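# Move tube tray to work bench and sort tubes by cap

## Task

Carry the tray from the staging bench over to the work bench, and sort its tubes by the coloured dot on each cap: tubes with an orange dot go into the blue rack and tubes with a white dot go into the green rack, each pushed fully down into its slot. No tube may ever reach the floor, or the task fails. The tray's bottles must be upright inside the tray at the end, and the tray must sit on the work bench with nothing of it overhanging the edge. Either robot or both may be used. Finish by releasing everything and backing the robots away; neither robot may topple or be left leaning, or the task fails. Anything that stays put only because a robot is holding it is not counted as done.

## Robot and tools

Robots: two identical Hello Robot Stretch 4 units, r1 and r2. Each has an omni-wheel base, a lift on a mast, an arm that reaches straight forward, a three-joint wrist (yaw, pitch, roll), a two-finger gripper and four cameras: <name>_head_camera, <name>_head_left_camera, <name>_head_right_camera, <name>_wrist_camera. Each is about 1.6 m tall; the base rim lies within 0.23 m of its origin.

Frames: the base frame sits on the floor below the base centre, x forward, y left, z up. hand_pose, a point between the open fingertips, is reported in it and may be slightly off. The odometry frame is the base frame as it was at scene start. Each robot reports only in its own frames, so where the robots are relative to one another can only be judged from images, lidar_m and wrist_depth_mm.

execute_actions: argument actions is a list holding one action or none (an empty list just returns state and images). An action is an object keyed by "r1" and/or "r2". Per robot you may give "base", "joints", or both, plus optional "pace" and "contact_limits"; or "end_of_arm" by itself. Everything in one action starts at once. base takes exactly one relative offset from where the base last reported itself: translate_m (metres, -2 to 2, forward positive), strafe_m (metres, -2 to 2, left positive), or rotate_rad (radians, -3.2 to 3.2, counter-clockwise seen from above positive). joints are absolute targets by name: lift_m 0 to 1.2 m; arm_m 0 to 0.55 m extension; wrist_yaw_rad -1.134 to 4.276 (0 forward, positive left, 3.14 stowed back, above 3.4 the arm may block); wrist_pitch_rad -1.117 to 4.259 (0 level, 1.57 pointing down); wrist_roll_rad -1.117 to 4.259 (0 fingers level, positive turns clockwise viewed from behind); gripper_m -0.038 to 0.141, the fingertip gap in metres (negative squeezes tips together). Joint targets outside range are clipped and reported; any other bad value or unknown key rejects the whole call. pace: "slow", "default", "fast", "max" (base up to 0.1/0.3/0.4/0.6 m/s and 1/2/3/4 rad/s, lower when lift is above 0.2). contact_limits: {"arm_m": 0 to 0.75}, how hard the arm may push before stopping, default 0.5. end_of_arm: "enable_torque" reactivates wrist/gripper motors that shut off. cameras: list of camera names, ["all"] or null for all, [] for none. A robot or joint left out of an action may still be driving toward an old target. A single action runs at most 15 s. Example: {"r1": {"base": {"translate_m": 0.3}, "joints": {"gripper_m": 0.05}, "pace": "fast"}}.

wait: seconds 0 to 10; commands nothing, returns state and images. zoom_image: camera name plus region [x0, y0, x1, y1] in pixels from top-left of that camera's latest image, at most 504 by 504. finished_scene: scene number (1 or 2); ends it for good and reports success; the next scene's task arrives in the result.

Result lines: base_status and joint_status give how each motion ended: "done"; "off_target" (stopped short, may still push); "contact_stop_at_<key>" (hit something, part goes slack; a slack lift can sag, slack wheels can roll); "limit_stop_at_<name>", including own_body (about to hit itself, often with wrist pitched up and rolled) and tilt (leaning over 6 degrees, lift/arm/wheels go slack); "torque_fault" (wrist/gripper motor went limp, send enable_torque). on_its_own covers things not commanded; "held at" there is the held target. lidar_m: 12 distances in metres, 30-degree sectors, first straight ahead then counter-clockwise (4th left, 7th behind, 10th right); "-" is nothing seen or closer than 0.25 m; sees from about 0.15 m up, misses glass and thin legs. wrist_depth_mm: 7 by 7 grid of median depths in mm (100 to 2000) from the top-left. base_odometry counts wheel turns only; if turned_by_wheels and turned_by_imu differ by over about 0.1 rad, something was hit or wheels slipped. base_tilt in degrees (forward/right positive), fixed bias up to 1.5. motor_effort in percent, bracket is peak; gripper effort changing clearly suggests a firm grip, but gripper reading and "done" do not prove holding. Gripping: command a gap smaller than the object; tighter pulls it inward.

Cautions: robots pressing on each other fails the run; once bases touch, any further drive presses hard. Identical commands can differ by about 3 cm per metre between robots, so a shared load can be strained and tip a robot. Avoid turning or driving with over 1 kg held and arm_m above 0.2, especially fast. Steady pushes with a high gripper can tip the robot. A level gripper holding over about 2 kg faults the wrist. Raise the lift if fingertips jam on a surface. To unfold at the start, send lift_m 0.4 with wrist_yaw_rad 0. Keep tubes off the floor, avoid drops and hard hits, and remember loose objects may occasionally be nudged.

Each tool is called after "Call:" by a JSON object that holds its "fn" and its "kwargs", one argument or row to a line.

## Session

Call:
{"fn": "execute_actions", "kwargs": {
  "actions": []
}}

Scene clock: 0.00 s.
r1.base_odometry: x=+0.000 y=+0.000 heading=+0.000 (m, m, rad; r1's odometry frame)
r1.turned_by_wheels: +0.000 (rad since the last result)
r1.turned_by_imu: +0.000 (rad since the last result)
r1.base_tilt: forward=-0.2 right=+0.4 (deg)
r1.lidar_m: 1.31 1.65 2.65 1.29 1.04 1.03 1.14 1.77 4.29 1.24 1.31 2.49
r1.base_status: not commanded
r1.joint_positions: lift_m=+0.205 arm_m=-0.001 wrist_yaw_rad=+3.040 wrist_pitch_rad=+0.001 wrist_roll_rad=-0.006 gripper_m=+0.057
r1.joint_status: not commanded
r1.motor_effort: lift_m=+17 arm_m=-1 wrist_yaw_rad=-1 wrist_pitch_rad=-6 wrist_roll_rad=+1 gripper_m=-4 wheel_0=+0 wheel_1=+0 wheel_2=+0 (%)
r1.hand_pose: x=-0.1079 y=+0.1161 z=+0.3826 quat_wxyz=(+0.051, -0.001, -0.003, +0.999) (m; r1's base frame)
r1.wrist_depth_mm: - 138 1499 1281 1098 960 866 / - 128 1430 1308 1118 976 878 / - 138 218 1336 1118 976 878 / 137 142 1537 1336 1160 1008 891 / - - 1661 1366 1118 1008 904 / 1205 1308 1078 1060 1042 960 891 / 891 931 878 - - 778 768
r2.base_odometry: x=+0.000 y=+0.000 heading=+0.000 (m, m, rad; r2's odometry frame)
r2.turned_by_wheels: +0.000 (rad since the last result)
r2.turned_by_imu: +0.000 (rad since the last result)
r2.base_tilt: forward=+0.0 right=+0.0 (deg)
r2.lidar_m: 2.49 1.36 1.65 2.59 1.24 0.99 0.98 1.07 1.69 4.26 1.24 1.25
r2.base_status: not commanded
r2.joint_positions: lift_m=+0.129 arm_m=+0.001 wrist_yaw_rad=+3.175 wrist_pitch_rad=-0.001 wrist_roll_rad=-0.013 gripper_m=+0.057
r2.joint_status: not commanded
r2.motor_effort: lift_m=+19 arm_m=+0 wrist_yaw_rad=+1 wrist_pitch_rad=-7 wrist_roll_rad=+1 gripper_m=-2 wheel_0=+1 wheel_1=+0 wheel_2=+0 (%)
r2.hand_pose: x=-0.1196 y=+0.0778 z=+0.3079 quat_wxyz=(-0.017, +0.001, -0.007, +1.000) (m; r2's base frame)
r2.wrist_depth_mm: 129 131 1098 1078 1025 1025 1008 / - 132 1118 1098 1060 1042 1008 / - 127 200 1118 1098 1078 1060 / - 134 1098 1098 1098 1078 1060 / 134 1138 1138 1138 1098 1060 1042 / 1182 1160 197 991 809 831 768 / 820 854 788 106 707 621 597
pictures: r1_head_camera, r1_head_left_camera, r1_head_right_camera, r1_wrist_camera, r2_head_camera, r2_head_left_camera, r2_head_right_camera, r2_wrist_camera
Images, in order (width x height): r1_head_camera 420x560, r1_head_left_camera 420x672, r1_head_right_camera 420x672, r1_wrist_camera 616x392, r2_head_camera 420x560, r2_head_left_camera 420x672, r2_head_right_camera 420x672, r2_wrist_camera 616x392.

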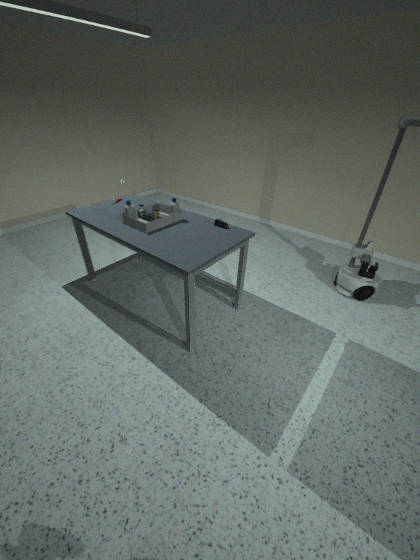

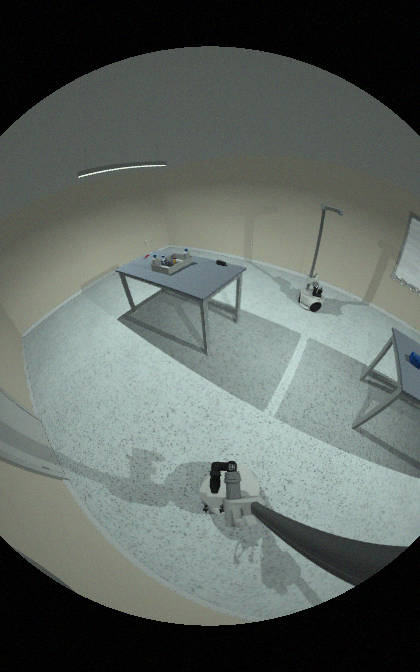

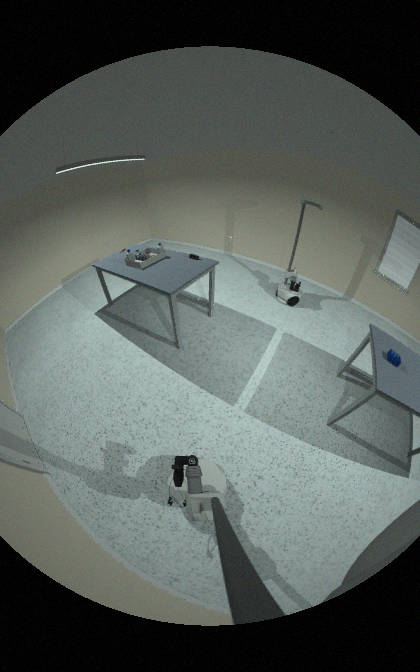

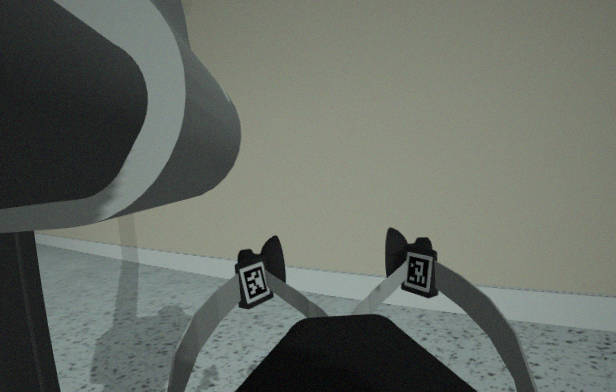

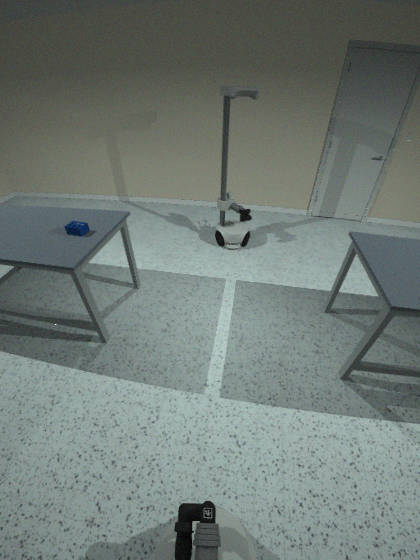

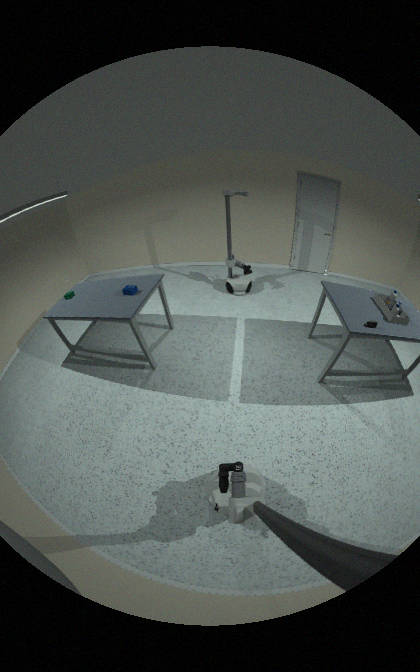

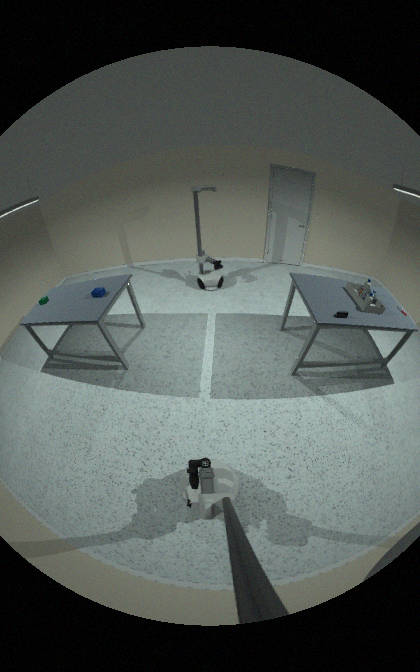

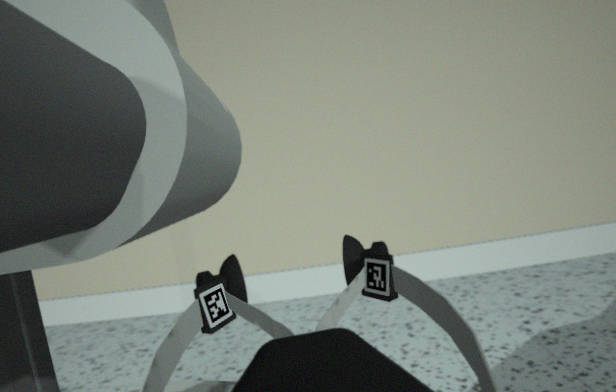

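Call:
{"fn": "execute_actions", "kwargs": {
  "actions": [
    {"r1":{"base":{"rotate_rad":-0.672},"pace":"fast"},"r2":{"base":{"rotate_rad":-0.155},"pace":"fast"}}
  ],
  "cameras": ["r1_head_camera","r2_head_camera"]
}}

Call:
{"fn": "execute_actions", "kwargs": {
  "actions": [],
  "cameras": []
}}

Call:
{"fn": "execute_actions", "kwargs": {
  "actions": [],
  "cameras": []
}}

Scene clock: 9.40 s.
r1.base_odometry: x=+0.000 y=+0.000 heading=-0.672 (m, m, rad; r1's odometry frame)
r1.turned_by_wheels: -0.672 (rad since the last result)
r1.turned_by_imu: -0.678 (rad since the last result)
r1.base_tilt: forward=-0.2 right=+0.3 (deg)
r1.lidar_m: 2.50 1.31 1.36 4.08 1.48 1.07 1.03 1.07 1.48 3.99 1.36 1.23
r1.base_status: done
r1.joint_positions: lift_m=+0.205 arm_m=-0.001 wrist_yaw_rad=+3.040 wrist_pitch_rad=+0.001 wrist_roll_rad=-0.006 gripper_m=+0.057
r1.joint_status: not commanded
r1.motor_effort: lift_m=+17(17) arm_m=-1(1) wrist_yaw_rad=-1(1) wrist_pitch_rad=-6(6) wrist_roll_rad=+1(1) gripper_m=-2(3) wheel_0=+3(9) wheel_1=+1(10) wheel_2=+1(8) (%)
r1.hand_pose: x=-0.1079 y=+0.1162 z=+0.3826 quat_wxyz=(+0.051, -0.001, -0.003, +0.999) (m; r1's base frame)
r1.wrist_depth_mm: - 138 1138 1138 1160 1160 1182 / - 128 1138 1160 1160 1182 1182 / - 138 218 1160 1182 1182 1205 / 137 142 1160 1182 1182 1205 1205 / 1160 1160 1182 1160 1229 1205 1205 / 1160 1160 1060 1060 1060 960 1025 / 891 931 878 - - 778 768
r2.base_odometry: x=+0.000 y=+0.000 heading=-0.154 (m, m, rad; r2's odometry frame)
r2.turned_by_wheels: -0.154 (rad since the last result)
r2.turned_by_imu: -0.150 (rad since the last result)
r2.base_tilt: forward=+0.0 right=-0.1 (deg)
r2.lidar_m: 2.49 1.37 1.37 4.21 1.42 1.01 0.98 1.03 1.40 3.63 1.46 1.25
r2.base_status: done
r2.joint_positions: lift_m=+0.129 arm_m=+0.001 wrist_yaw_rad=+3.175 wrist_pitch_rad=-0.001 wrist_roll_rad=-0.013 gripper_m=+0.057
r2.joint_status: not commanded
r2.motor_effort: lift_m=+19(19) arm_m=+0(0) wrist_yaw_rad=+2(2) wrist_pitch_rad=-7(7) wrist_roll_rad=+1(1) gripper_m=-1(2) wheel_0=+6(11) wheel_1=+5(13) wheel_2=+2(8) (%)
r2.hand_pose: x=-0.1196 y=+0.0778 z=+0.3079 quat_wxyz=(-0.017, +0.001, -0.007, +1.000) (m; r2's base frame)
r2.wrist_depth_mm: 129 131 1098 1078 1118 1138 1160 / - 131 1098 1098 1098 1160 1160 / - 127 200 1138 1138 1160 1205 / - 134 1098 1118 1138 1160 1205 / 134 1098 1098 1098 1160 1160 1138 / 1078 1098 197 1008 788 820 778 / 820 820 778 106 699 621 591
pictures: r1_head_camera, r2_head_camera
Images, in order (width x height): r1_head_camera 420x560, r2_head_camera 420x560.

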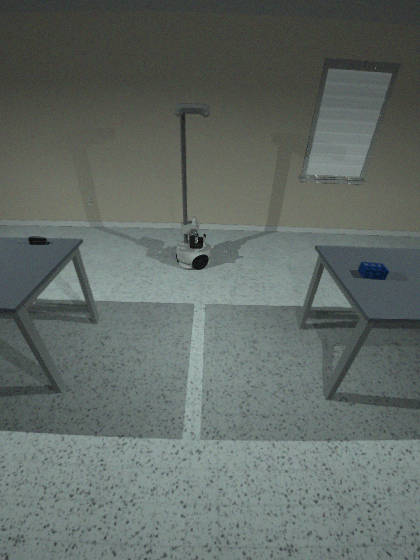

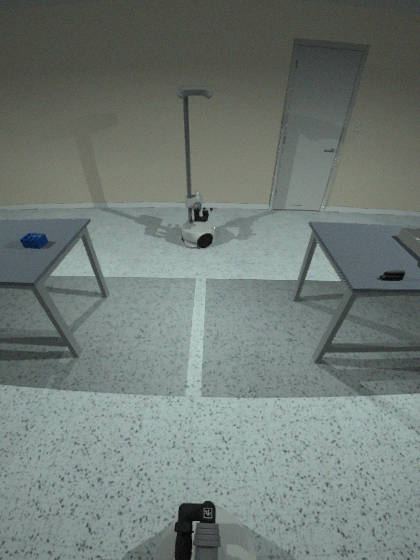

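Scene clock: 9.40 s.
r1.base_odometry: x=+0.000 y=+0.000 heading=-0.672 (m, m, rad; r1's odometry frame)
r1.turned_by_wheels: -0.672 (rad since the last result)
r1.turned_by_imu: -0.678 (rad since the last result)
r1.base_tilt: forward=-0.2 right=+0.3 (deg)
r1.lidar_m: 2.50 1.31 1.36 4.08 1.48 1.07 1.03 1.07 1.48 3.99 1.36 1.23
r1.base_status: done
r1.joint_positions: lift_m=+0.205 arm_m=-0.001 wrist_yaw_rad=+3.040 wrist_pitch_rad=+0.001 wrist_roll_rad=-0.006 gripper_m=+0.057
r1.joint_status: not commanded
r1.motor_effort: lift_m=+17(17) arm_m=-1(1) wrist_yaw_rad=-1(1) wrist_pitch_rad=-6(6) wrist_roll_rad=+1(1) gripper_m=-2(3) wheel_0=+3(9) wheel_1=+1(10) wheel_2=+1(8) (%)
r1.hand_pose: x=-0.1079 y=+0.1162 z=+0.3826 quat_wxyz=(+0.051, -0.001, -0.003, +0.999) (m; r1's base frame)
r1.wrist_depth_mm: - 138 1138 1138 1160 1160 1182 / - 128 1138 1160 1160 1182 1182 / - 138 218 1160 1182 1182 1205 / 137 142 1160 1182 1182 1205 1205 / 1160 1160 1182 1160 1229 1205 1205 / 1160 1160 1060 1060 1060 960 1025 / 891 931 878 - - 778 768
r2.base_odometry: x=+0.000 y=+0.000 heading=-0.154 (m, m, rad; r2's odometry frame)
r2.turned_by_wheels: -0.154 (rad since the last result)
r2.turned_by_imu: -0.150 (rad since the last result)
r2.base_tilt: forward=+0.0 right=-0.1 (deg)
r2.lidar_m: 2.49 1.37 1.37 4.21 1.42 1.01 0.98 1.03 1.40 3.63 1.46 1.25
r2.base_status: done
r2.joint_positions: lift_m=+0.129 arm_m=+0.001 wrist_yaw_rad=+3.175 wrist_pitch_rad=-0.001 wrist_roll_rad=-0.013 gripper_m=+0.057
r2.joint_status: not commanded
r2.motor_effort: lift_m=+19(19) arm_m=+0(0) wrist_yaw_rad=+2(2) wrist_pitch_rad=-7(7) wrist_roll_rad=+1(1) gripper_m=-1(2) wheel_0=+6(11) wheel_1=+5(13) wheel_2=+2(8) (%)
r2.hand_pose: x=-0.1196 y=+0.0778 z=+0.3079 quat_wxyz=(-0.017, +0.001, -0.007, +1.000) (m; r2's base frame)
r2.wrist_depth_mm: 129 131 1098 1078 1118 1138 1160 / - 131 1098 1098 1098 1160 1160 / - 127 200 1138 1138 1160 1205 / - 134 1098 1118 1138 1160 1205 / 134 1098 1098 1098 1160 1160 1138 / 1078 1098 197 1008 788 820 778 / 820 820 778 106 699 621 591
pictures: none
No camera images: the call's "cameras" was empty. Leave "cameras" out to get every camera's image.

Scene clock: 9.40 s.
r1.base_odometry: x=+0.000 y=+0.000 heading=-0.672 (m, m, rad; r1's odometry frame)
r1.turned_by_wheels: -0.672 (rad since the last result)
r1.turned_by_imu: -0.678 (rad since the last result)
r1.base_tilt: forward=-0.2 right=+0.3 (deg)
r1.lidar_m: 2.50 1.31 1.36 4.08 1.48 1.07 1.03 1.07 1.48 3.99 1.36 1.23
r1.base_status: done
r1.joint_positions: lift_m=+0.205 arm_m=-0.001 wrist_yaw_rad=+3.040 wrist_pitch_rad=+0.001 wrist_roll_rad=-0.006 gripper_m=+0.057
r1.joint_status: not commanded
r1.motor_effort: lift_m=+17(17) arm_m=-1(1) wrist_yaw_rad=-1(1) wrist_pitch_rad=-6(6) wrist_roll_rad=+1(1) gripper_m=-2(3) wheel_0=+3(9) wheel_1=+1(10) wheel_2=+1(8) (%)
r1.hand_pose: x=-0.1079 y=+0.1162 z=+0.3826 quat_wxyz=(+0.051, -0.001, -0.003, +0.999) (m; r1's base frame)
r1.wrist_depth_mm: - 138 1138 1138 1160 1160 1182 / - 128 1138 1160 1160 1182 1182 / - 138 218 1160 1182 1182 1205 / 137 142 1160 1182 1182 1205 1205 / 1160 1160 1182 1160 1229 1205 1205 / 1160 1160 1060 1060 1060 960 1025 / 891 931 878 - - 778 768
r2.base_odometry: x=+0.000 y=+0.000 heading=-0.154 (m, m, rad; r2's odometry frame)
r2.turned_by_wheels: -0.154 (rad since the last result)
r2.turned_by_imu: -0.150 (rad since the last result)
r2.base_tilt: forward=+0.0 right=-0.1 (deg)
r2.lidar_m: 2.49 1.37 1.37 4.21 1.42 1.01 0.98 1.03 1.40 3.63 1.46 1.25
r2.base_status: done
r2.joint_positions: lift_m=+0.129 arm_m=+0.001 wrist_yaw_rad=+3.175 wrist_pitch_rad=-0.001 wrist_roll_rad=-0.013 gripper_m=+0.057
r2.joint_status: not commanded
r2.motor_effort: lift_m=+19(19) arm_m=+0(0) wrist_yaw_rad=+2(2) wrist_pitch_rad=-7(7) wrist_roll_rad=+1(1) gripper_m=-1(2) wheel_0=+6(11) wheel_1=+5(13) wheel_2=+2(8) (%)
r2.hand_pose: x=-0.1196 y=+0.0778 z=+0.3079 quat_wxyz=(-0.017, +0.001, -0.007, +1.000) (m; r2's base frame)
r2.wrist_depth_mm: 129 131 1098 1078 1118 1138 1160 / - 131 1098 1098 1098 1160 1160 / - 127 200 1138 1138 1160 1205 / - 134 1098 1118 1138 1160 1205 / 134 1098 1098 1098 1160 1160 1138 / 1078 1098 197 1008 788 820 778 / 820 820 778 106 699 621 591
pictures: none
No camera images: the call's "cameras" was empty. Leave "cameras" out to get every camera's image.

Call:
{"fn": "execute_actions", "kwargs": {
  "actions": [
    {"r1":{"base":{"strafe_m":1.76},"joints":{"lift_m":0.9,"wrist_yaw_rad":0},"pace":"max"},"r2":{"base":{"strafe_m":-1.44},"joints":{"lift_m":0.9,"wrist_yaw_rad":0},"pace":"max"}}
  ],
  "cameras": ["r1_head_camera","r2_head_camera","r1_wrist_camera","r2_wrist_camera"]
}}

Scene clock: 18.23 s.
r1.base_odometry: x=+1.095 y=+1.378 heading=-0.672 (m, m, rad; r1's odometry frame)
r1.turned_by_wheels: +0.000 (rad since the last result)
r1.turned_by_imu: +0.004 (rad since the last result)
r1.base_tilt: forward=-0.3 right=+0.3 (deg)
r1.lidar_m: 0.93 0.96 2.78 2.67 1.49 1.07 0.98 1.05 1.50 3.91 2.70 0.98
r1.base_status: done
r1.joint_positions: lift_m=+0.900 arm_m=-0.001 wrist_yaw_rad=+0.000 wrist_pitch_rad=+0.001 wrist_roll_rad=-0.006 gripper_m=+0.057
r1.joint_status: all done
r1.motor_effort: lift_m=+20(22) arm_m=-1(1) wrist_yaw_rad=-1(9) wrist_pitch_rad=-6(6) wrist_roll_rad=+1(1) gripper_m=-5(2) wheel_0=+1(12) wheel_1=-1(10) wheel_2=+0(2) (%)
r1.hand_pose: x=+0.4588 y=-0.0874 z=+1.0776 quat_wxyz=(+1.000, -0.003, +0.001, +0.000) (m; r1's base frame)
r1.wrist_depth_mm: - - - - - - - / - - - - - - - / - - - - - - - / - - - - - - - / - - - - 1078 1366 - / - 1098 891 878 866 798 842 / 798 798 768 - - 759 759
r2.base_odometry: x=-0.221 y=-1.423 heading=-0.154 (m, m, rad; r2's odometry frame)
r2.turned_by_wheels: +0.000 (rad since the last result)
r2.turned_by_imu: -0.001 (rad since the last result)
r2.base_tilt: forward=+0.0 right=+0.0 (deg)
r2.lidar_m: 0.98 1.03 2.58 3.81 1.38 1.00 0.94 0.98 1.36 2.84 2.91 1.06
r2.base_status: done
r2.joint_positions: lift_m=+0.900 arm_m=+0.001 wrist_yaw_rad=+0.000 wrist_pitch_rad=-0.001 wrist_roll_rad=-0.013 gripper_m=+0.057
r2.joint_status: all done
r2.motor_effort: lift_m=+21(26) arm_m=+0(0) wrist_yaw_rad=+2(3) wrist_pitch_rad=-7(7) wrist_roll_rad=-1(1) gripper_m=-3(0) wheel_0=-1(19) wheel_1=+1(20) wheel_2=+0(2) (%)
r2.hand_pose: x=+0.4601 y=-0.0874 z=+1.0784 quat_wxyz=(+1.000, -0.007, -0.001, +0.000) (m; r2's base frame)
r2.wrist_depth_mm: - - - - - - - / - - - - - - - / - - - - - - - / - - - - - - - / - - - 1397 1366 1366 - / - 1281 195 991 831 904 - / 842 831 831 106 1921 1863 1336
pictures: r1_head_camera, r1_wrist_camera, r2_head_camera, r2_wrist_camera
Images, in order (width x height): r1_head_camera 420x560, r1_wrist_camera 616x392, r2_head_camera 420x560, r2_wrist_camera 616x392.

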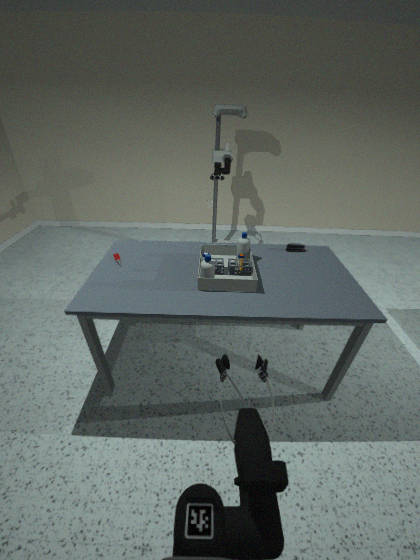

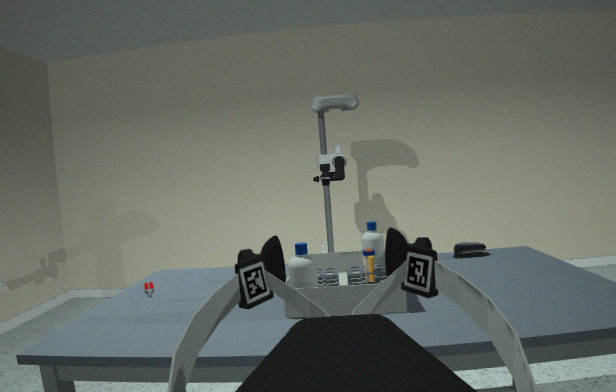

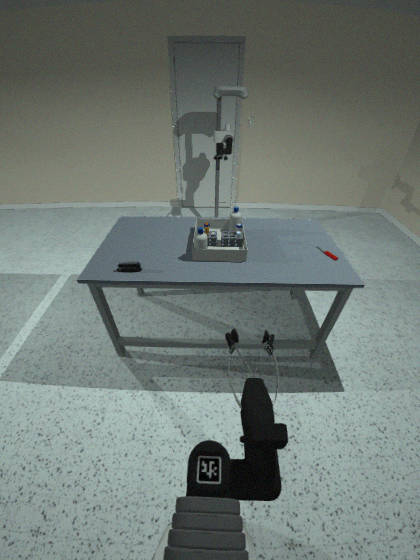

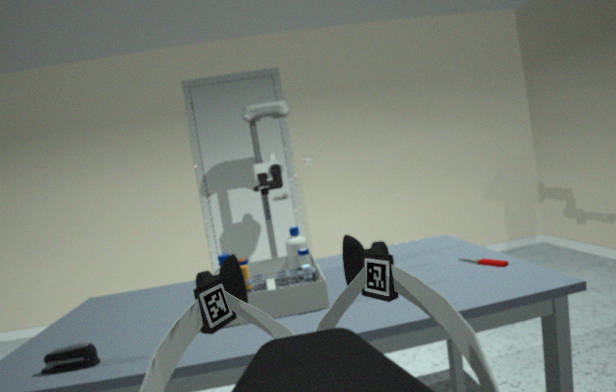

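Call:
{"fn": "execute_actions", "kwargs": {
  "actions": [
    {"r1":{"base":{"strafe_m":-0.02},"joints":{"wrist_pitch_rad":0.6,"wrist_roll_rad":0.6},"pace":"fast"},"r2":{"base":{"rotate_rad":0.017},"joints":{"wrist_pitch_rad":0.6,"wrist_roll_rad":0.6},"pace":"fast"}}
  ],
  "cameras": []
}}

Call:
{"fn": "execute_actions", "kwargs": {
  "actions": [
    {"r1":{"base":{"translate_m":0.62},"joints":{"wrist_pitch_rad":1.57,"wrist_roll_rad":1.57,"lift_m":1.0,"arm_m":0.345,"gripper_m":0.065},"pace":"max"},"r2":{"base":{"translate_m":0.69},"joints":{"wrist_pitch_rad":1.57,"wrist_roll_rad":1.57,"lift_m":1.0,"arm_m":0.345,"gripper_m":0.065},"pace":"max"}}
  ],
  "cameras": ["r1_wrist_camera","r2_wrist_camera","r1_head_left_camera","r2_head_right_camera"]
}}

Scene clock: 26.33 s.
r1.base_odometry: x=+1.083 y=+1.362 heading=-0.672 (m, m, rad; r1's odometry frame)
r1.turned_by_wheels: +0.000 (rad since the last result)
r1.turned_by_imu: +0.001 (rad since the last result)
r1.base_tilt: forward=-0.2 right=+0.3 (deg)
r1.lidar_m: 0.92 0.98 2.79 2.69 1.51 1.09 0.99 1.06 1.46 3.92 2.71 0.99
r1.base_status: done
r1.joint_positions: lift_m=+0.900 arm_m=-0.001 wrist_yaw_rad=+0.000 wrist_pitch_rad=+0.602 wrist_roll_rad=+0.599 gripper_m=+0.057
r1.joint_status: all done
r1.motor_effort: lift_m=+21(21) arm_m=-1(1) wrist_yaw_rad=-1(2) wrist_pitch_rad=-4(3) wrist_roll_rad=+3(5) gripper_m=-4(2) wheel_0=+2(16) wheel_1=-1(10) wheel_2=+0(1) (%)
r1.hand_pose: x=+0.4081 y=-0.0874 z=+0.9147 quat_wxyz=(+0.913, +0.282, +0.283, -0.087) (m; r1's base frame)
r1.wrist_depth_mm: - - - 931 798 1921 931 / - - 904 820 1863 1618 1281 / - 1366 866 1708 1661 1464 1205 / - 976 854 1863 1499 1281 1118 / 1138 866 1863 1576 1308 1160 1025 / 878 1983 1499 1336 1160 991 931 / - 1397 1430 - - 960 878
r2.base_odometry: x=-0.221 y=-1.423 heading=-0.138 (m, m, rad; r2's odometry frame)
r2.turned_by_wheels: +0.016 (rad since the last result)
r2.turned_by_imu: +0.017 (rad since the last result)
r2.base_tilt: forward=+0.0 right=+0.0 (deg)
r2.lidar_m: 1.00 1.04 2.59 3.78 1.37 0.97 0.94 0.99 1.36 2.83 2.93 1.06
r2.base_status: done
r2.joint_positions: lift_m=+0.900 arm_m=+0.001 wrist_yaw_rad=+0.000 wrist_pitch_rad=+0.602 wrist_roll_rad=+0.599 gripper_m=+0.057
r2.joint_status: all done
r2.motor_effort: lift_m=+21(21) arm_m=+0(0) wrist_yaw_rad=+2(1) wrist_pitch_rad=-5(5) wrist_roll_rad=+1(5) gripper_m=-3(2) wheel_0=-7(8) wheel_1=-4(8) wheel_2=-2(7) (%)
r2.hand_pose: x=+0.4094 y=-0.0874 z=+0.9147 quat_wxyz=(+0.913, +0.282, +0.283, -0.087) (m; r2's base frame)
r2.wrist_depth_mm: - - 1160 878 - 1618 1430 / - 1160 891 - 1756 1430 1255 / - 904 866 1921 1537 1308 1160 / 1182 866 - 1661 1308 1205 1098 / 854 1921 1756 1464 1182 1118 976 / 854 1921 200 1281 1118 976 931 / 991 1661 1336 106 1042 931 854
pictures: none
No camera images: the call's "cameras" was empty. Leave "cameras" out to get every camera's image.

Scene clock: 29.60 s.
r1.base_odometry: x=+1.568 y=+0.976 heading=-0.671 (m, m, rad; r1's odometry frame)
r1.turned_by_wheels: +0.000 (rad since the last result)
r1.turned_by_imu: -0.001 (rad since the last result)
r1.base_tilt: forward=-0.2 right=+0.4 (deg)
r1.lidar_m: 0.31 0.30 0.46 2.69 2.38 1.73 1.63 1.71 2.35 2.52 0.49 0.35
r1.base_status: done
r1.joint_positions: lift_m=+1.000 arm_m=+0.344 wrist_yaw_rad=+0.000 wrist_pitch_rad=+1.570 wrist_roll_rad=+1.570 gripper_m=+0.065
r1.joint_status: all done
r1.motor_effort: lift_m=+20(25) arm_m=+5(4) wrist_yaw_rad=-1(1) wrist_pitch_rad=+1(4) wrist_roll_rad=+3(7) gripper_m=-4(1) wheel_0=+2(12) wheel_1=+2(10) wheel_2=+2(10) (%)
r1.hand_pose: x=+0.5153 y=-0.0874 z=+0.8895 quat_wxyz=(+0.501, +0.500, +0.500, -0.499) (m; r1's base frame)
r1.wrist_depth_mm: 353 347 345 343 338 336 1060 / 310 322 343 343 342 338 1078 / 294 324 349 347 345 342 1078 / 298 324 353 351 349 345 878 / 362 357 355 351 349 349 891 / 338 329 353 315 353 351 1118 / 373 332 296 - - 357 1138
r2.base_odometry: x=+0.462 y=-1.518 heading=-0.137 (m, m, rad; r2's odometry frame)
r2.turned_by_wheels: +0.001 (rad since the last result)
r2.turned_by_imu: +0.003 (rad since the last result)
r2.base_tilt: forward=+0.0 right=-0.1 (deg)
r2.lidar_m: 0.29 0.32 0.46 2.39 2.34 1.71 1.63 1.72 2.34 2.83 0.48 0.35
r2.base_status: done
r2.joint_positions: lift_m=+1.000 arm_m=+0.344 wrist_yaw_rad=+0.000 wrist_pitch_rad=+1.570 wrist_roll_rad=+1.570 gripper_m=+0.065
r2.joint_status: all done
r2.motor_effort: lift_m=+21(25) arm_m=+7(8) wrist_yaw_rad=+1(4) wrist_pitch_rad=+0(4) wrist_roll_rad=+3(6) gripper_m=+0(4) wheel_0=+6(9) wheel_1=+5(10) wheel_2=+0(15) (%)
r2.hand_pose: x=+0.5150 y=-0.0874 z=+0.8895 quat_wxyz=(+0.501, +0.500, +0.500, -0.499) (m; r2's base frame)
r2.wrist_depth_mm: 327 334 338 345 353 1138 1160 / 327 336 340 347 355 1160 1182 / 329 334 342 351 357 931 1160 / 300 338 347 353 359 931 1182 / 278 340 347 357 359 976 1205 / 278 340 198 359 364 1182 1205 / 304 322 351 106 370 1205 1229
pictures: r1_head_left_camera, r1_wrist_camera, r2_head_right_camera, r2_wrist_camera
Images, in order (width x height): r1_head_left_camera 420x672, r1_wrist_camera 616x392, r2_head_right_camera 420x672, r2_wrist_camera 616x392.

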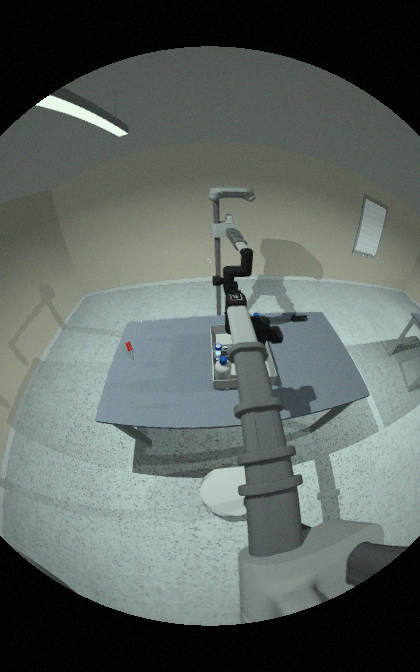

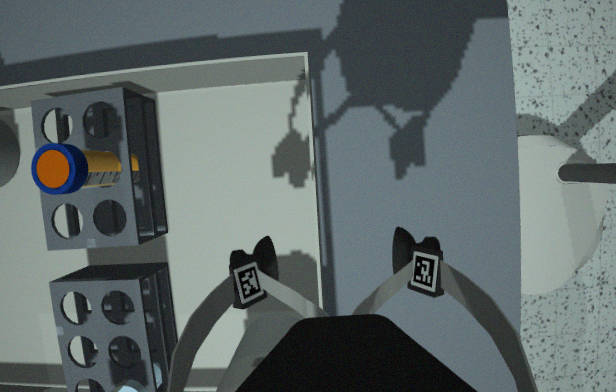

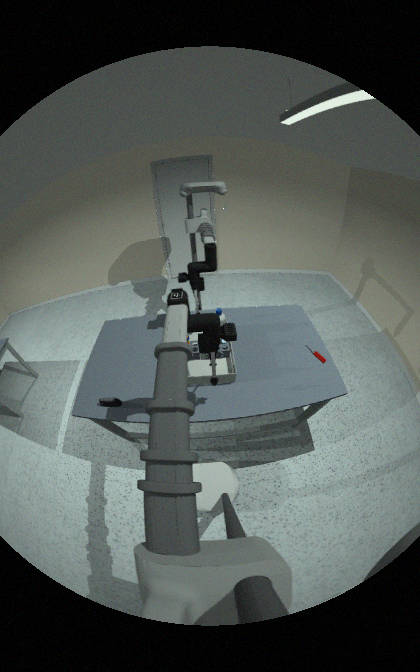

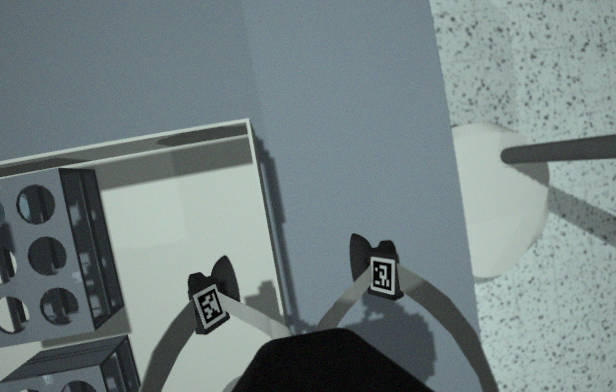

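Call:
{"fn": "execute_actions", "kwargs": {
  "actions": [
    {"r1":{"base":{"strafe_m":0.007},"joints":{"arm_m":0.356,"lift_m":0.92,"gripper_m":0.035}},"r2":{"base":{"strafe_m":0.047},"joints":{"arm_m":0.36,"lift_m":0.92,"gripper_m":0.035}}}
  ],
  "cameras": ["r1_wrist_camera","r2_wrist_camera"]
}}

Scene clock: 38.57 s.
r1.base_odometry: x=+1.573 y=+0.982 heading=-0.671 (m, m, rad; r1's odometry frame)
r1.turned_by_wheels: +0.000 (rad since the last result)
r1.turned_by_imu: +0.001 (rad since the last result)
r1.base_tilt: forward=-0.3 right=+0.3 (deg)
r1.lidar_m: 0.33 0.34 0.47 2.68 2.37 1.73 1.63 1.70 2.37 2.54 0.48 0.33
r1.base_status: done
r1.joint_positions: lift_m=+0.920 arm_m=+0.355 wrist_yaw_rad=+0.000 wrist_pitch_rad=+1.570 wrist_roll_rad=+1.570 gripper_m=+0.035
r1.joint_status: all done
r1.motor_effort: lift_m=+13(18) arm_m=+5(7) wrist_yaw_rad=-1(1) wrist_pitch_rad=+2(1) wrist_roll_rad=+3(2) gripper_m=-4(1) wheel_0=-2(3) wheel_1=-1(10) wheel_2=+0(3) (%)
r1.hand_pose: x=+0.5263 y=-0.0874 z=+0.8101 quat_wxyz=(+0.501, +0.500, +0.500, -0.499) (m; r1's base frame)
r1.wrist_depth_mm: 211 218 232 252 260 258 255 / 240 268 267 265 264 260 258 / 213 270 268 267 267 263 263 / 216 273 272 271 268 266 265 / 249 277 274 271 222 270 267 / 236 277 277 239 274 271 270 / 224 268 281 - - 276 273
r2.base_odometry: x=+0.469 y=-1.471 heading=-0.137 (m, m, rad; r2's odometry frame)
r2.turned_by_wheels: +0.000 (rad since the last result)
r2.turned_by_imu: +0.001 (rad since the last result)
r2.base_tilt: forward=-0.1 right=-0.1 (deg)
r2.lidar_m: 0.31 0.32 0.48 2.34 2.34 1.70 1.63 1.72 2.35 2.87 0.48 0.36
r2.base_status: done
r2.joint_positions: lift_m=+0.920 arm_m=+0.359 wrist_yaw_rad=+0.000 wrist_pitch_rad=+1.570 wrist_roll_rad=+1.570 gripper_m=+0.035
r2.joint_status: all done
r2.motor_effort: lift_m=+15(20) arm_m=+7(5) wrist_yaw_rad=+2(1) wrist_pitch_rad=+1(0) wrist_roll_rad=+2(1) gripper_m=-4(3) wheel_0=-5(12) wheel_1=+4(13) wheel_2=+0(1) (%)
r2.hand_pose: x=+0.5299 y=-0.0874 z=+0.8101 quat_wxyz=(+0.501, +0.500, +0.500, -0.499) (m; r2's base frame)
r2.wrist_depth_mm: 203 206 216 266 272 278 1098 / 236 256 263 271 274 282 1118 / 250 257 264 273 277 283 866 / 250 259 266 274 281 285 866 / 242 263 268 272 282 287 1098 / 257 265 195 273 283 289 1138 / 231 263 271 106 287 293 1138
pictures: r1_wrist_camera, r2_wrist_camera
Images, in order (width x height): r1_wrist_camera 616x392, r2_wrist_camera 616x392.

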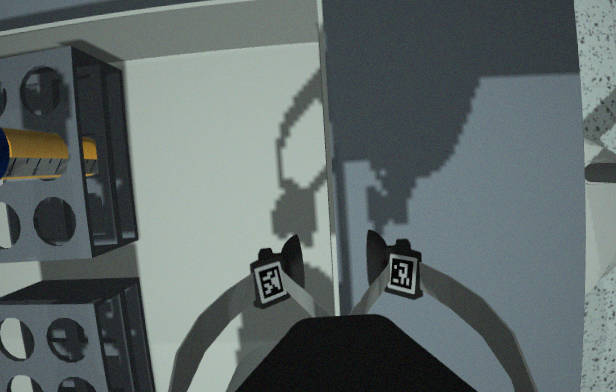

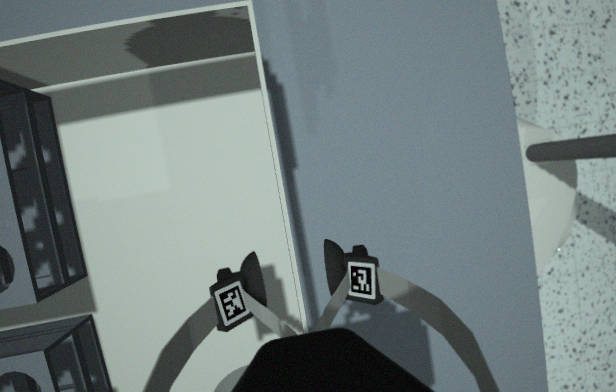

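Call:
{"fn": "execute_actions", "kwargs": {
  "actions": [
    {"r1":{"joints":{"gripper_m":-0.036}},"r2":{"base":{"strafe_m":0.005},"joints":{"gripper_m":-0.036}}}
  ],
  "cameras": ["r1_wrist_camera","r2_wrist_camera"]
}}

Scene clock: 44.10 s.
r1.base_odometry: x=+1.573 y=+0.982 heading=-0.671 (m, m, rad; r1's odometry frame)
r1.turned_by_wheels: +0.000 (rad since the last result)
r1.turned_by_imu: +0.001 (rad since the last result)
r1.base_tilt: forward=-0.2 right=+0.3 (deg)
r1.lidar_m: 0.31 0.33 0.49 2.69 2.37 1.71 1.64 1.69 2.36 2.57 0.47 0.35
r1.base_status: not commanded
r1.joint_positions: lift_m=+0.920 arm_m=+0.355 wrist_yaw_rad=+0.000 wrist_pitch_rad=+1.569 wrist_roll_rad=+1.570 gripper_m=-0.036
r1.joint_status: all done
r1.motor_effort: lift_m=+16(17) arm_m=+5(5) wrist_yaw_rad=-1(1) wrist_pitch_rad=+3(4) wrist_roll_rad=+2(3) gripper_m=-19(20) wheel_0=-2(2) wheel_1=-1(1) wheel_2=+0(0) (%)
r1.hand_pose: x=+0.5265 y=-0.0874 z=+0.8098 quat_wxyz=(+0.501, +0.500, +0.500, -0.499) (m; r1's base frame)
r1.wrist_depth_mm: 202 219 234 254 259 257 255 / 232 260 258 257 262 259 257 / 205 264 262 262 264 263 259 / 209 266 265 263 267 265 263 / 242 271 268 208 268 267 266 / 219 271 177 187 273 151 268 / 218 254 274 - - 273 271
r2.base_odometry: x=+0.470 y=-1.466 heading=-0.137 (m, m, rad; r2's odometry frame)
r2.turned_by_wheels: +0.000 (rad since the last result)
r2.turned_by_imu: +0.001 (rad since the last result)
r2.base_tilt: forward=+0.0 right=+0.0 (deg)
r2.lidar_m: 0.32 0.33 0.47 2.33 2.37 1.71 1.64 1.71 2.32 2.86 0.47 0.34
r2.base_status: done
r2.joint_positions: lift_m=+0.920 arm_m=+0.359 wrist_yaw_rad=+0.000 wrist_pitch_rad=+1.569 wrist_roll_rad=+1.570 gripper_m=-0.035
r2.joint_status: all done
r2.motor_effort: lift_m=+18(17) arm_m=+7(7) wrist_yaw_rad=+1(1) wrist_pitch_rad=+2(4) wrist_roll_rad=+2(1) gripper_m=-21(22) wheel_0=-1(12) wheel_1=+1(9) wheel_2=+0(1) (%)
r2.hand_pose: x=+0.5302 y=-0.0874 z=+0.8098 quat_wxyz=(+0.501, +0.500, +0.500, -0.499) (m; r2's base frame)
r2.wrist_depth_mm: 194 208 229 265 271 278 1098 / 242 251 257 270 273 279 1078 / 246 254 258 268 277 283 878 / 245 255 260 270 277 285 866 / 245 256 260 265 279 286 1118 / 250 258 184 208 185 289 1138 / 227 258 264 106 287 290 1138
pictures: r1_wrist_camera, r2_wrist_camera
Images, in order (width x height): r1_wrist_camera 616x392, r2_wrist_camera 616x392.

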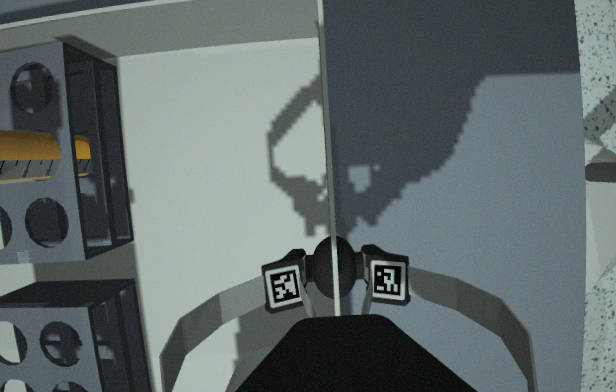

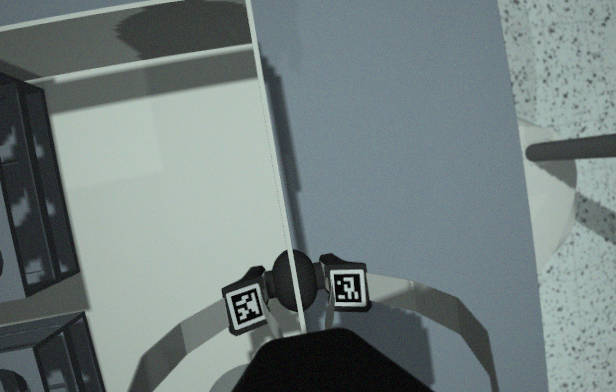

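Call:
{"fn": "execute_actions", "kwargs": {
  "actions": [
    {"r1":{"base":{"strafe_m":-0.55},"joints":{"lift_m":1.02}},"r2":{"base":{"strafe_m":0.552},"joints":{"lift_m":1.02}}}
  ],
  "cameras": ["r1_wrist_camera","r2_wrist_camera"]
}}

Scene clock: 50.07 s.
r1.base_odometry: x=+1.231 y=+0.551 heading=-0.671 (m, m, rad; r1's odometry frame)
r1.turned_by_wheels: +0.000 (rad since the last result)
r1.turned_by_imu: +0.003 (rad since the last result)
r1.base_tilt: forward=-0.3 right=+0.4 (deg)
r1.lidar_m: 0.32 0.35 0.45 3.23 2.37 1.69 1.63 1.72 2.37 2.00 2.08 0.33
r1.base_status: done
r1.joint_positions: lift_m=+1.019 arm_m=+0.355 wrist_yaw_rad=+0.000 wrist_pitch_rad=+1.570 wrist_roll_rad=+1.570 gripper_m=-0.036
r1.joint_status: all done
r1.motor_effort: lift_m=+24(25) arm_m=+5(5) wrist_yaw_rad=+0(0) wrist_pitch_rad=+1(3) wrist_roll_rad=+2(2) gripper_m=-17(22) wheel_0=+3(12) wheel_1=+1(9) wheel_2=+0(2) (%)
r1.hand_pose: x=+0.5262 y=-0.0874 z=+0.9092 quat_wxyz=(+0.500, +0.500, +0.500, -0.500) (m; r1's base frame)
r1.wrist_depth_mm: 202 220 234 253 355 353 1078 / 231 260 258 258 359 355 1098 / 205 263 262 260 364 359 1078 / 208 266 265 264 366 364 904 / 241 270 268 208 368 368 917 / 219 272 177 187 373 151 1138 / 217 253 273 - - 375 1160
r2.base_odometry: x=+0.545 y=-0.920 heading=-0.138 (m, m, rad; r2's odometry frame)
r2.turned_by_wheels: +0.000 (rad since the last result)
r2.turned_by_imu: +0.001 (rad since the last result)
r2.base_tilt: forward=+0.0 right=-0.1 (deg)
r2.lidar_m: 0.32 0.33 1.83 1.80 2.37 1.71 1.63 1.71 2.36 1.34 0.47 0.34
r2.base_status: done
r2.joint_positions: lift_m=+1.019 arm_m=+0.359 wrist_yaw_rad=+0.000 wrist_pitch_rad=+1.570 wrist_roll_rad=+1.570 gripper_m=-0.035
r2.joint_status: all done
r2.motor_effort: lift_m=+26(28) arm_m=+7(7) wrist_yaw_rad=+1(1) wrist_pitch_rad=+0(3) wrist_roll_rad=+0(2) gripper_m=-21(20) wheel_0=-5(13) wheel_1=+3(14) wheel_2=+0(0) (%)
r2.hand_pose: x=+0.5299 y=-0.0874 z=+0.9092 quat_wxyz=(+0.501, +0.500, +0.500, -0.499) (m; r2's base frame)
r2.wrist_depth_mm: 193 208 229 364 370 1160 1205 / 241 251 257 366 375 1160 1205 / 247 252 257 370 368 946 1229 / 244 256 259 370 375 976 1205 / 243 257 262 265 382 960 1182 / 252 258 184 208 185 1182 1255 / 227 257 264 106 387 399 1255
pictures: r1_wrist_camera, r2_wrist_camera
Images, in order (width x height): r1_wrist_camera 616x392, r2_wrist_camera 616x392.

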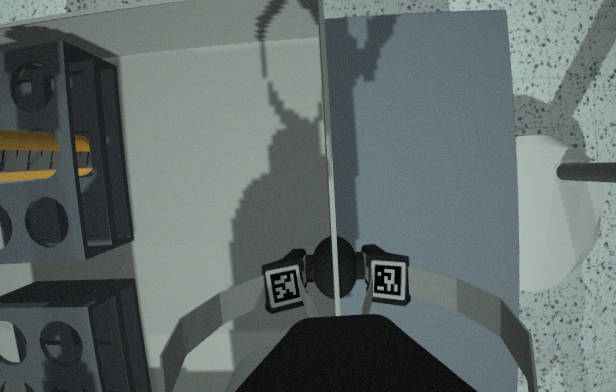

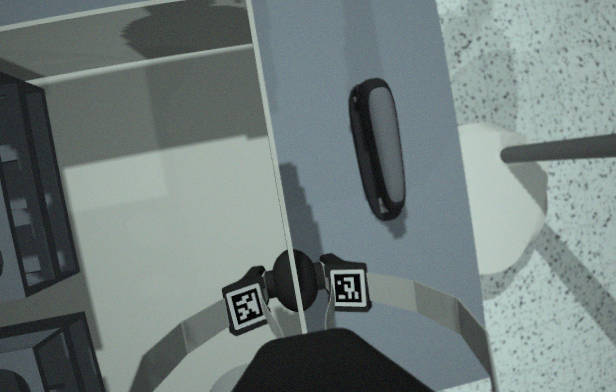

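Call:
{"fn": "execute_actions", "kwargs": {
  "actions": [
    {"r1":{"base":{"strafe_m":-1.4},"pace":"fast"},"r2":{"base":{"strafe_m":1.405},"joints":{"arm_m":0.355},"pace":"fast"}}
  ],
  "cameras": ["r1_wrist_camera","r2_wrist_camera","r1_head_right_camera"]
}}

Scene clock: 59.57 s.
r1.base_odometry: x=+0.360 y=-0.545 heading=-0.671 (m, m, rad; r1's odometry frame)
r1.turned_by_wheels: +0.000 (rad since the last result)
r1.turned_by_imu: +0.004 (rad since the last result)
r1.base_tilt: forward=-0.1 right=+0.4 (deg)
r1.lidar_m: 0.50 3.19 1.17 1.32 2.33 1.72 1.66 1.72 2.36 1.33 0.65 0.54
r1.base_status: done
r1.joint_positions: lift_m=+1.019 arm_m=+0.355 wrist_yaw_rad=-0.001 wrist_pitch_rad=+1.572 wrist_roll_rad=+1.570 gripper_m=-0.036
r1.joint_status: not commanded
r1.motor_effort: lift_m=+24(24) arm_m=+5(5) wrist_yaw_rad=+2(3) wrist_pitch_rad=-4(6) wrist_roll_rad=+1(2) gripper_m=-20(19) wheel_0=+3(9) wheel_1=+2(10) wheel_2=+0(2) (%)
r1.hand_pose: x=+0.5257 y=-0.0874 z=+0.9092 quat_wxyz=(+0.500, +0.500, +0.500, -0.500) (m; r1's base frame)
r1.wrist_depth_mm: 202 220 236 255 1098 1098 1078 / 230 260 258 257 1118 1098 1098 / 204 262 262 260 1118 1098 1098 / 208 265 265 264 1118 917 904 / 241 270 268 208 1138 931 904 / 218 271 177 186 183 158 1138 / 217 252 273 - - 1160 1138
r2.base_odometry: x=+0.738 y=+0.472 heading=-0.138 (m, m, rad; r2's odometry frame)
r2.turned_by_wheels: +0.000 (rad since the last result)
r2.turned_by_imu: +0.001 (rad since the last result)
r2.base_tilt: forward=+0.0 right=+0.0 (deg)
r2.lidar_m: 0.49 0.54 0.48 1.23 2.36 1.73 1.66 1.72 2.36 1.31 1.34 0.53
r2.base_status: done
r2.joint_positions: lift_m=+1.019 arm_m=+0.356 wrist_yaw_rad=+0.000 wrist_pitch_rad=+1.572 wrist_roll_rad=+1.570 gripper_m=-0.035
r2.joint_status: all done
r2.motor_effort: lift_m=+25(26) arm_m=-7(7) wrist_yaw_rad=+3(0) wrist_pitch_rad=-5(5) wrist_roll_rad=+2(2) gripper_m=-23(24) wheel_0=-4(15) wheel_1=+5(15) wheel_2=+0(2) (%)
r2.hand_pose: x=+0.5267 y=-0.0874 z=+0.9092 quat_wxyz=(+0.500, +0.500, +0.500, -0.500) (m; r2's base frame)
r2.wrist_depth_mm: 195 208 228 1118 1160 1160 1138 / 243 252 257 1118 1160 1160 1182 / 246 252 259 1098 1160 931 1182 / 244 254 260 1160 1025 960 1205 / 244 256 262 264 1138 991 1255 / 251 257 185 204 185 1205 1229 / 226 258 264 106 1182 1205 1255
pictures: r1_head_right_camera, r1_wrist_camera, r2_wrist_camera
Images, in order (width x height): r1_head_right_camera 420x672, r1_wrist_camera 616x392, r2_wrist_camera 616x392.

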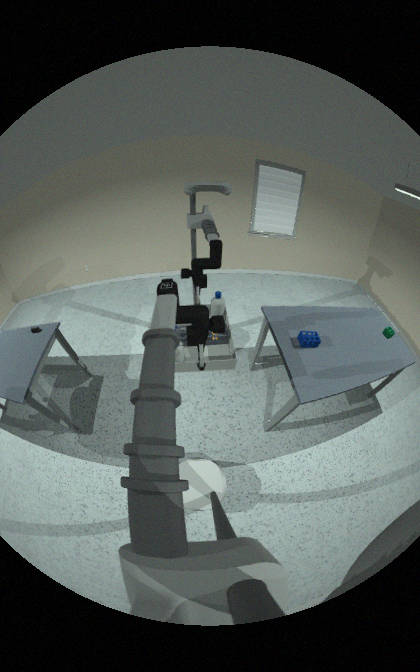

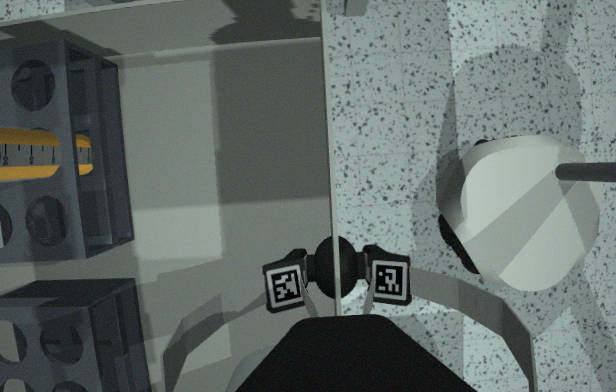

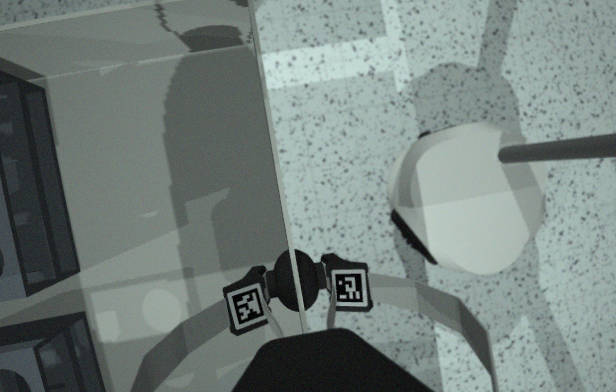

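Call:
{"fn": "execute_actions", "kwargs": {
  "actions": [
    {"r1":{"base":{"strafe_m":-1.22},"pace":"fast"},"r2":{"base":{"strafe_m":1.223},"joints":{"arm_m":0.349},"pace":"fast"}}
  ],
  "cameras": ["r1_wrist_camera","r2_wrist_camera","r1_head_right_camera","r2_head_right_camera"]
}}

Scene clock: 70.00 s.
r1.base_odometry: x=-0.398 y=-1.501 heading=-0.670 (m, m, rad; r1's odometry frame)
r1.turned_by_wheels: +0.000 (rad since the last result)
r1.turned_by_imu: +0.004 (rad since the last result)
r1.base_tilt: forward=-0.2 right=+0.3 (deg)
r1.lidar_m: 0.31 0.33 0.47 2.35 2.35 1.71 1.64 1.70 2.34 2.88 0.48 0.34
r1.base_status: done
r1.joint_positions: lift_m=+1.020 arm_m=+0.355 wrist_yaw_rad=-0.002 wrist_pitch_rad=+1.573 wrist_roll_rad=+1.570 gripper_m=-0.036
r1.joint_status: not commanded
r1.motor_effort: lift_m=+24(24) arm_m=+5(5) wrist_yaw_rad=+3(3) wrist_pitch_rad=-7(7) wrist_roll_rad=+1(2) gripper_m=-23(23) wheel_0=+3(11) wheel_1=+1(9) wheel_2=+0(2) (%)
r1.hand_pose: x=+0.5254 y=-0.0874 z=+0.9092 quat_wxyz=(+0.499, +0.500, +0.500, -0.501) (m; r1's base frame)
r1.wrist_depth_mm: 202 220 235 254 355 353 1060 / 230 259 258 257 359 357 1098 / 204 262 262 259 364 359 1098 / 208 266 264 263 368 366 891 / 241 270 267 208 370 368 917 / 216 271 177 186 191 158 1138 / 216 252 274 - - 375 1160
r2.base_odometry: x=+0.906 y=+1.683 heading=-0.137 (m, m, rad; r2's odometry frame)
r2.turned_by_wheels: +0.000 (rad since the last result)
r2.turned_by_imu: +0.001 (rad since the last result)
r2.base_tilt: forward=+0.0 right=+0.0 (deg)
r2.lidar_m: 0.27 0.31 0.44 2.66 2.39 1.69 1.65 1.73 2.36 2.54 0.45 0.33
r2.base_status: done
r2.joint_positions: lift_m=+1.019 arm_m=+0.350 wrist_yaw_rad=-0.001 wrist_pitch_rad=+1.573 wrist_roll_rad=+1.570 gripper_m=-0.035
r2.joint_status: all done
r2.motor_effort: lift_m=+25(25) arm_m=-6(10) wrist_yaw_rad=+4(4) wrist_pitch_rad=-8(8) wrist_roll_rad=+2(1) gripper_m=-22(23) wheel_0=-2(16) wheel_1=+4(17) wheel_2=+0(1) (%)
r2.hand_pose: x=+0.5204 y=-0.0874 z=+0.9092 quat_wxyz=(+0.500, +0.499, +0.501, -0.500) (m; r2's base frame)
r2.wrist_depth_mm: 193 208 224 368 368 1182 1182 / 241 252 255 364 373 1138 1182 / 244 252 258 368 377 960 1160 / 245 254 259 370 379 960 1205 / 243 255 262 265 379 960 1205 / 249 257 184 204 185 394 1255 / 227 256 264 106 392 397 1255
pictures: r1_head_right_camera, r1_wrist_camera, r2_head_right_camera, r2_wrist_camera
Images, in order (width x height): r1_head_right_camera 420x672, r1_wrist_camera 616x392, r2_head_right_camera 420x672, r2_wrist_camera 616x392.

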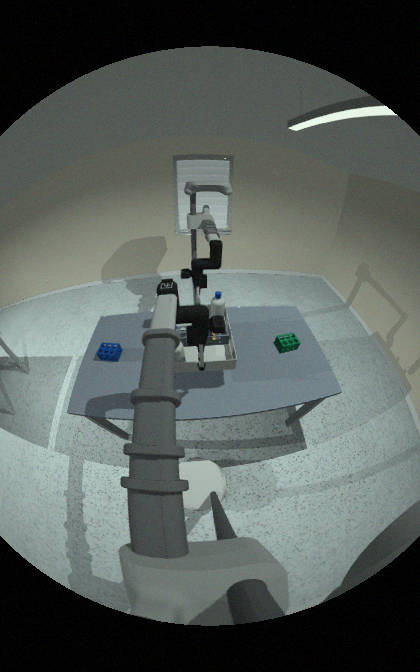

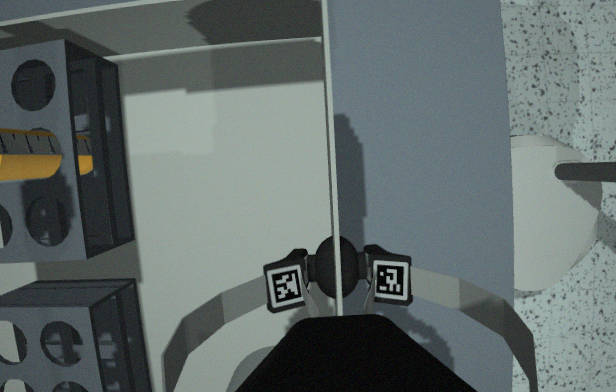

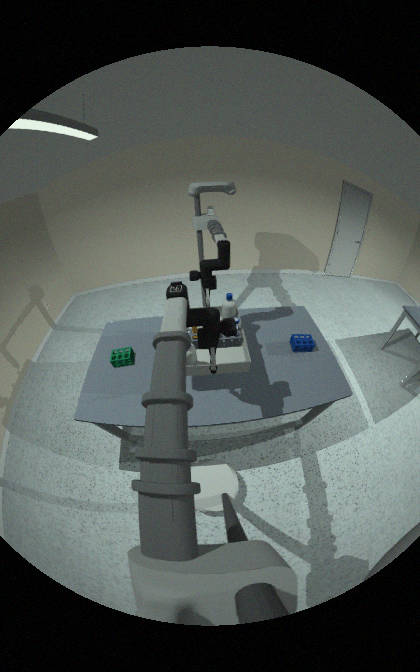

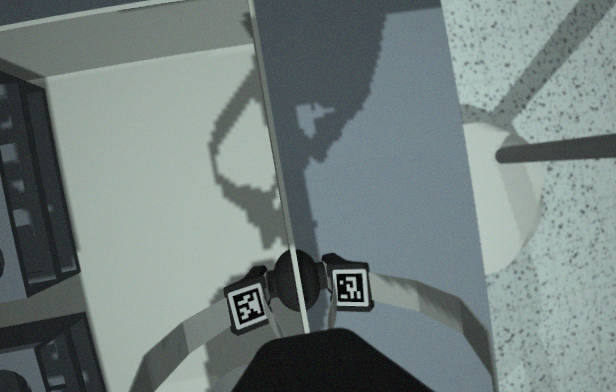

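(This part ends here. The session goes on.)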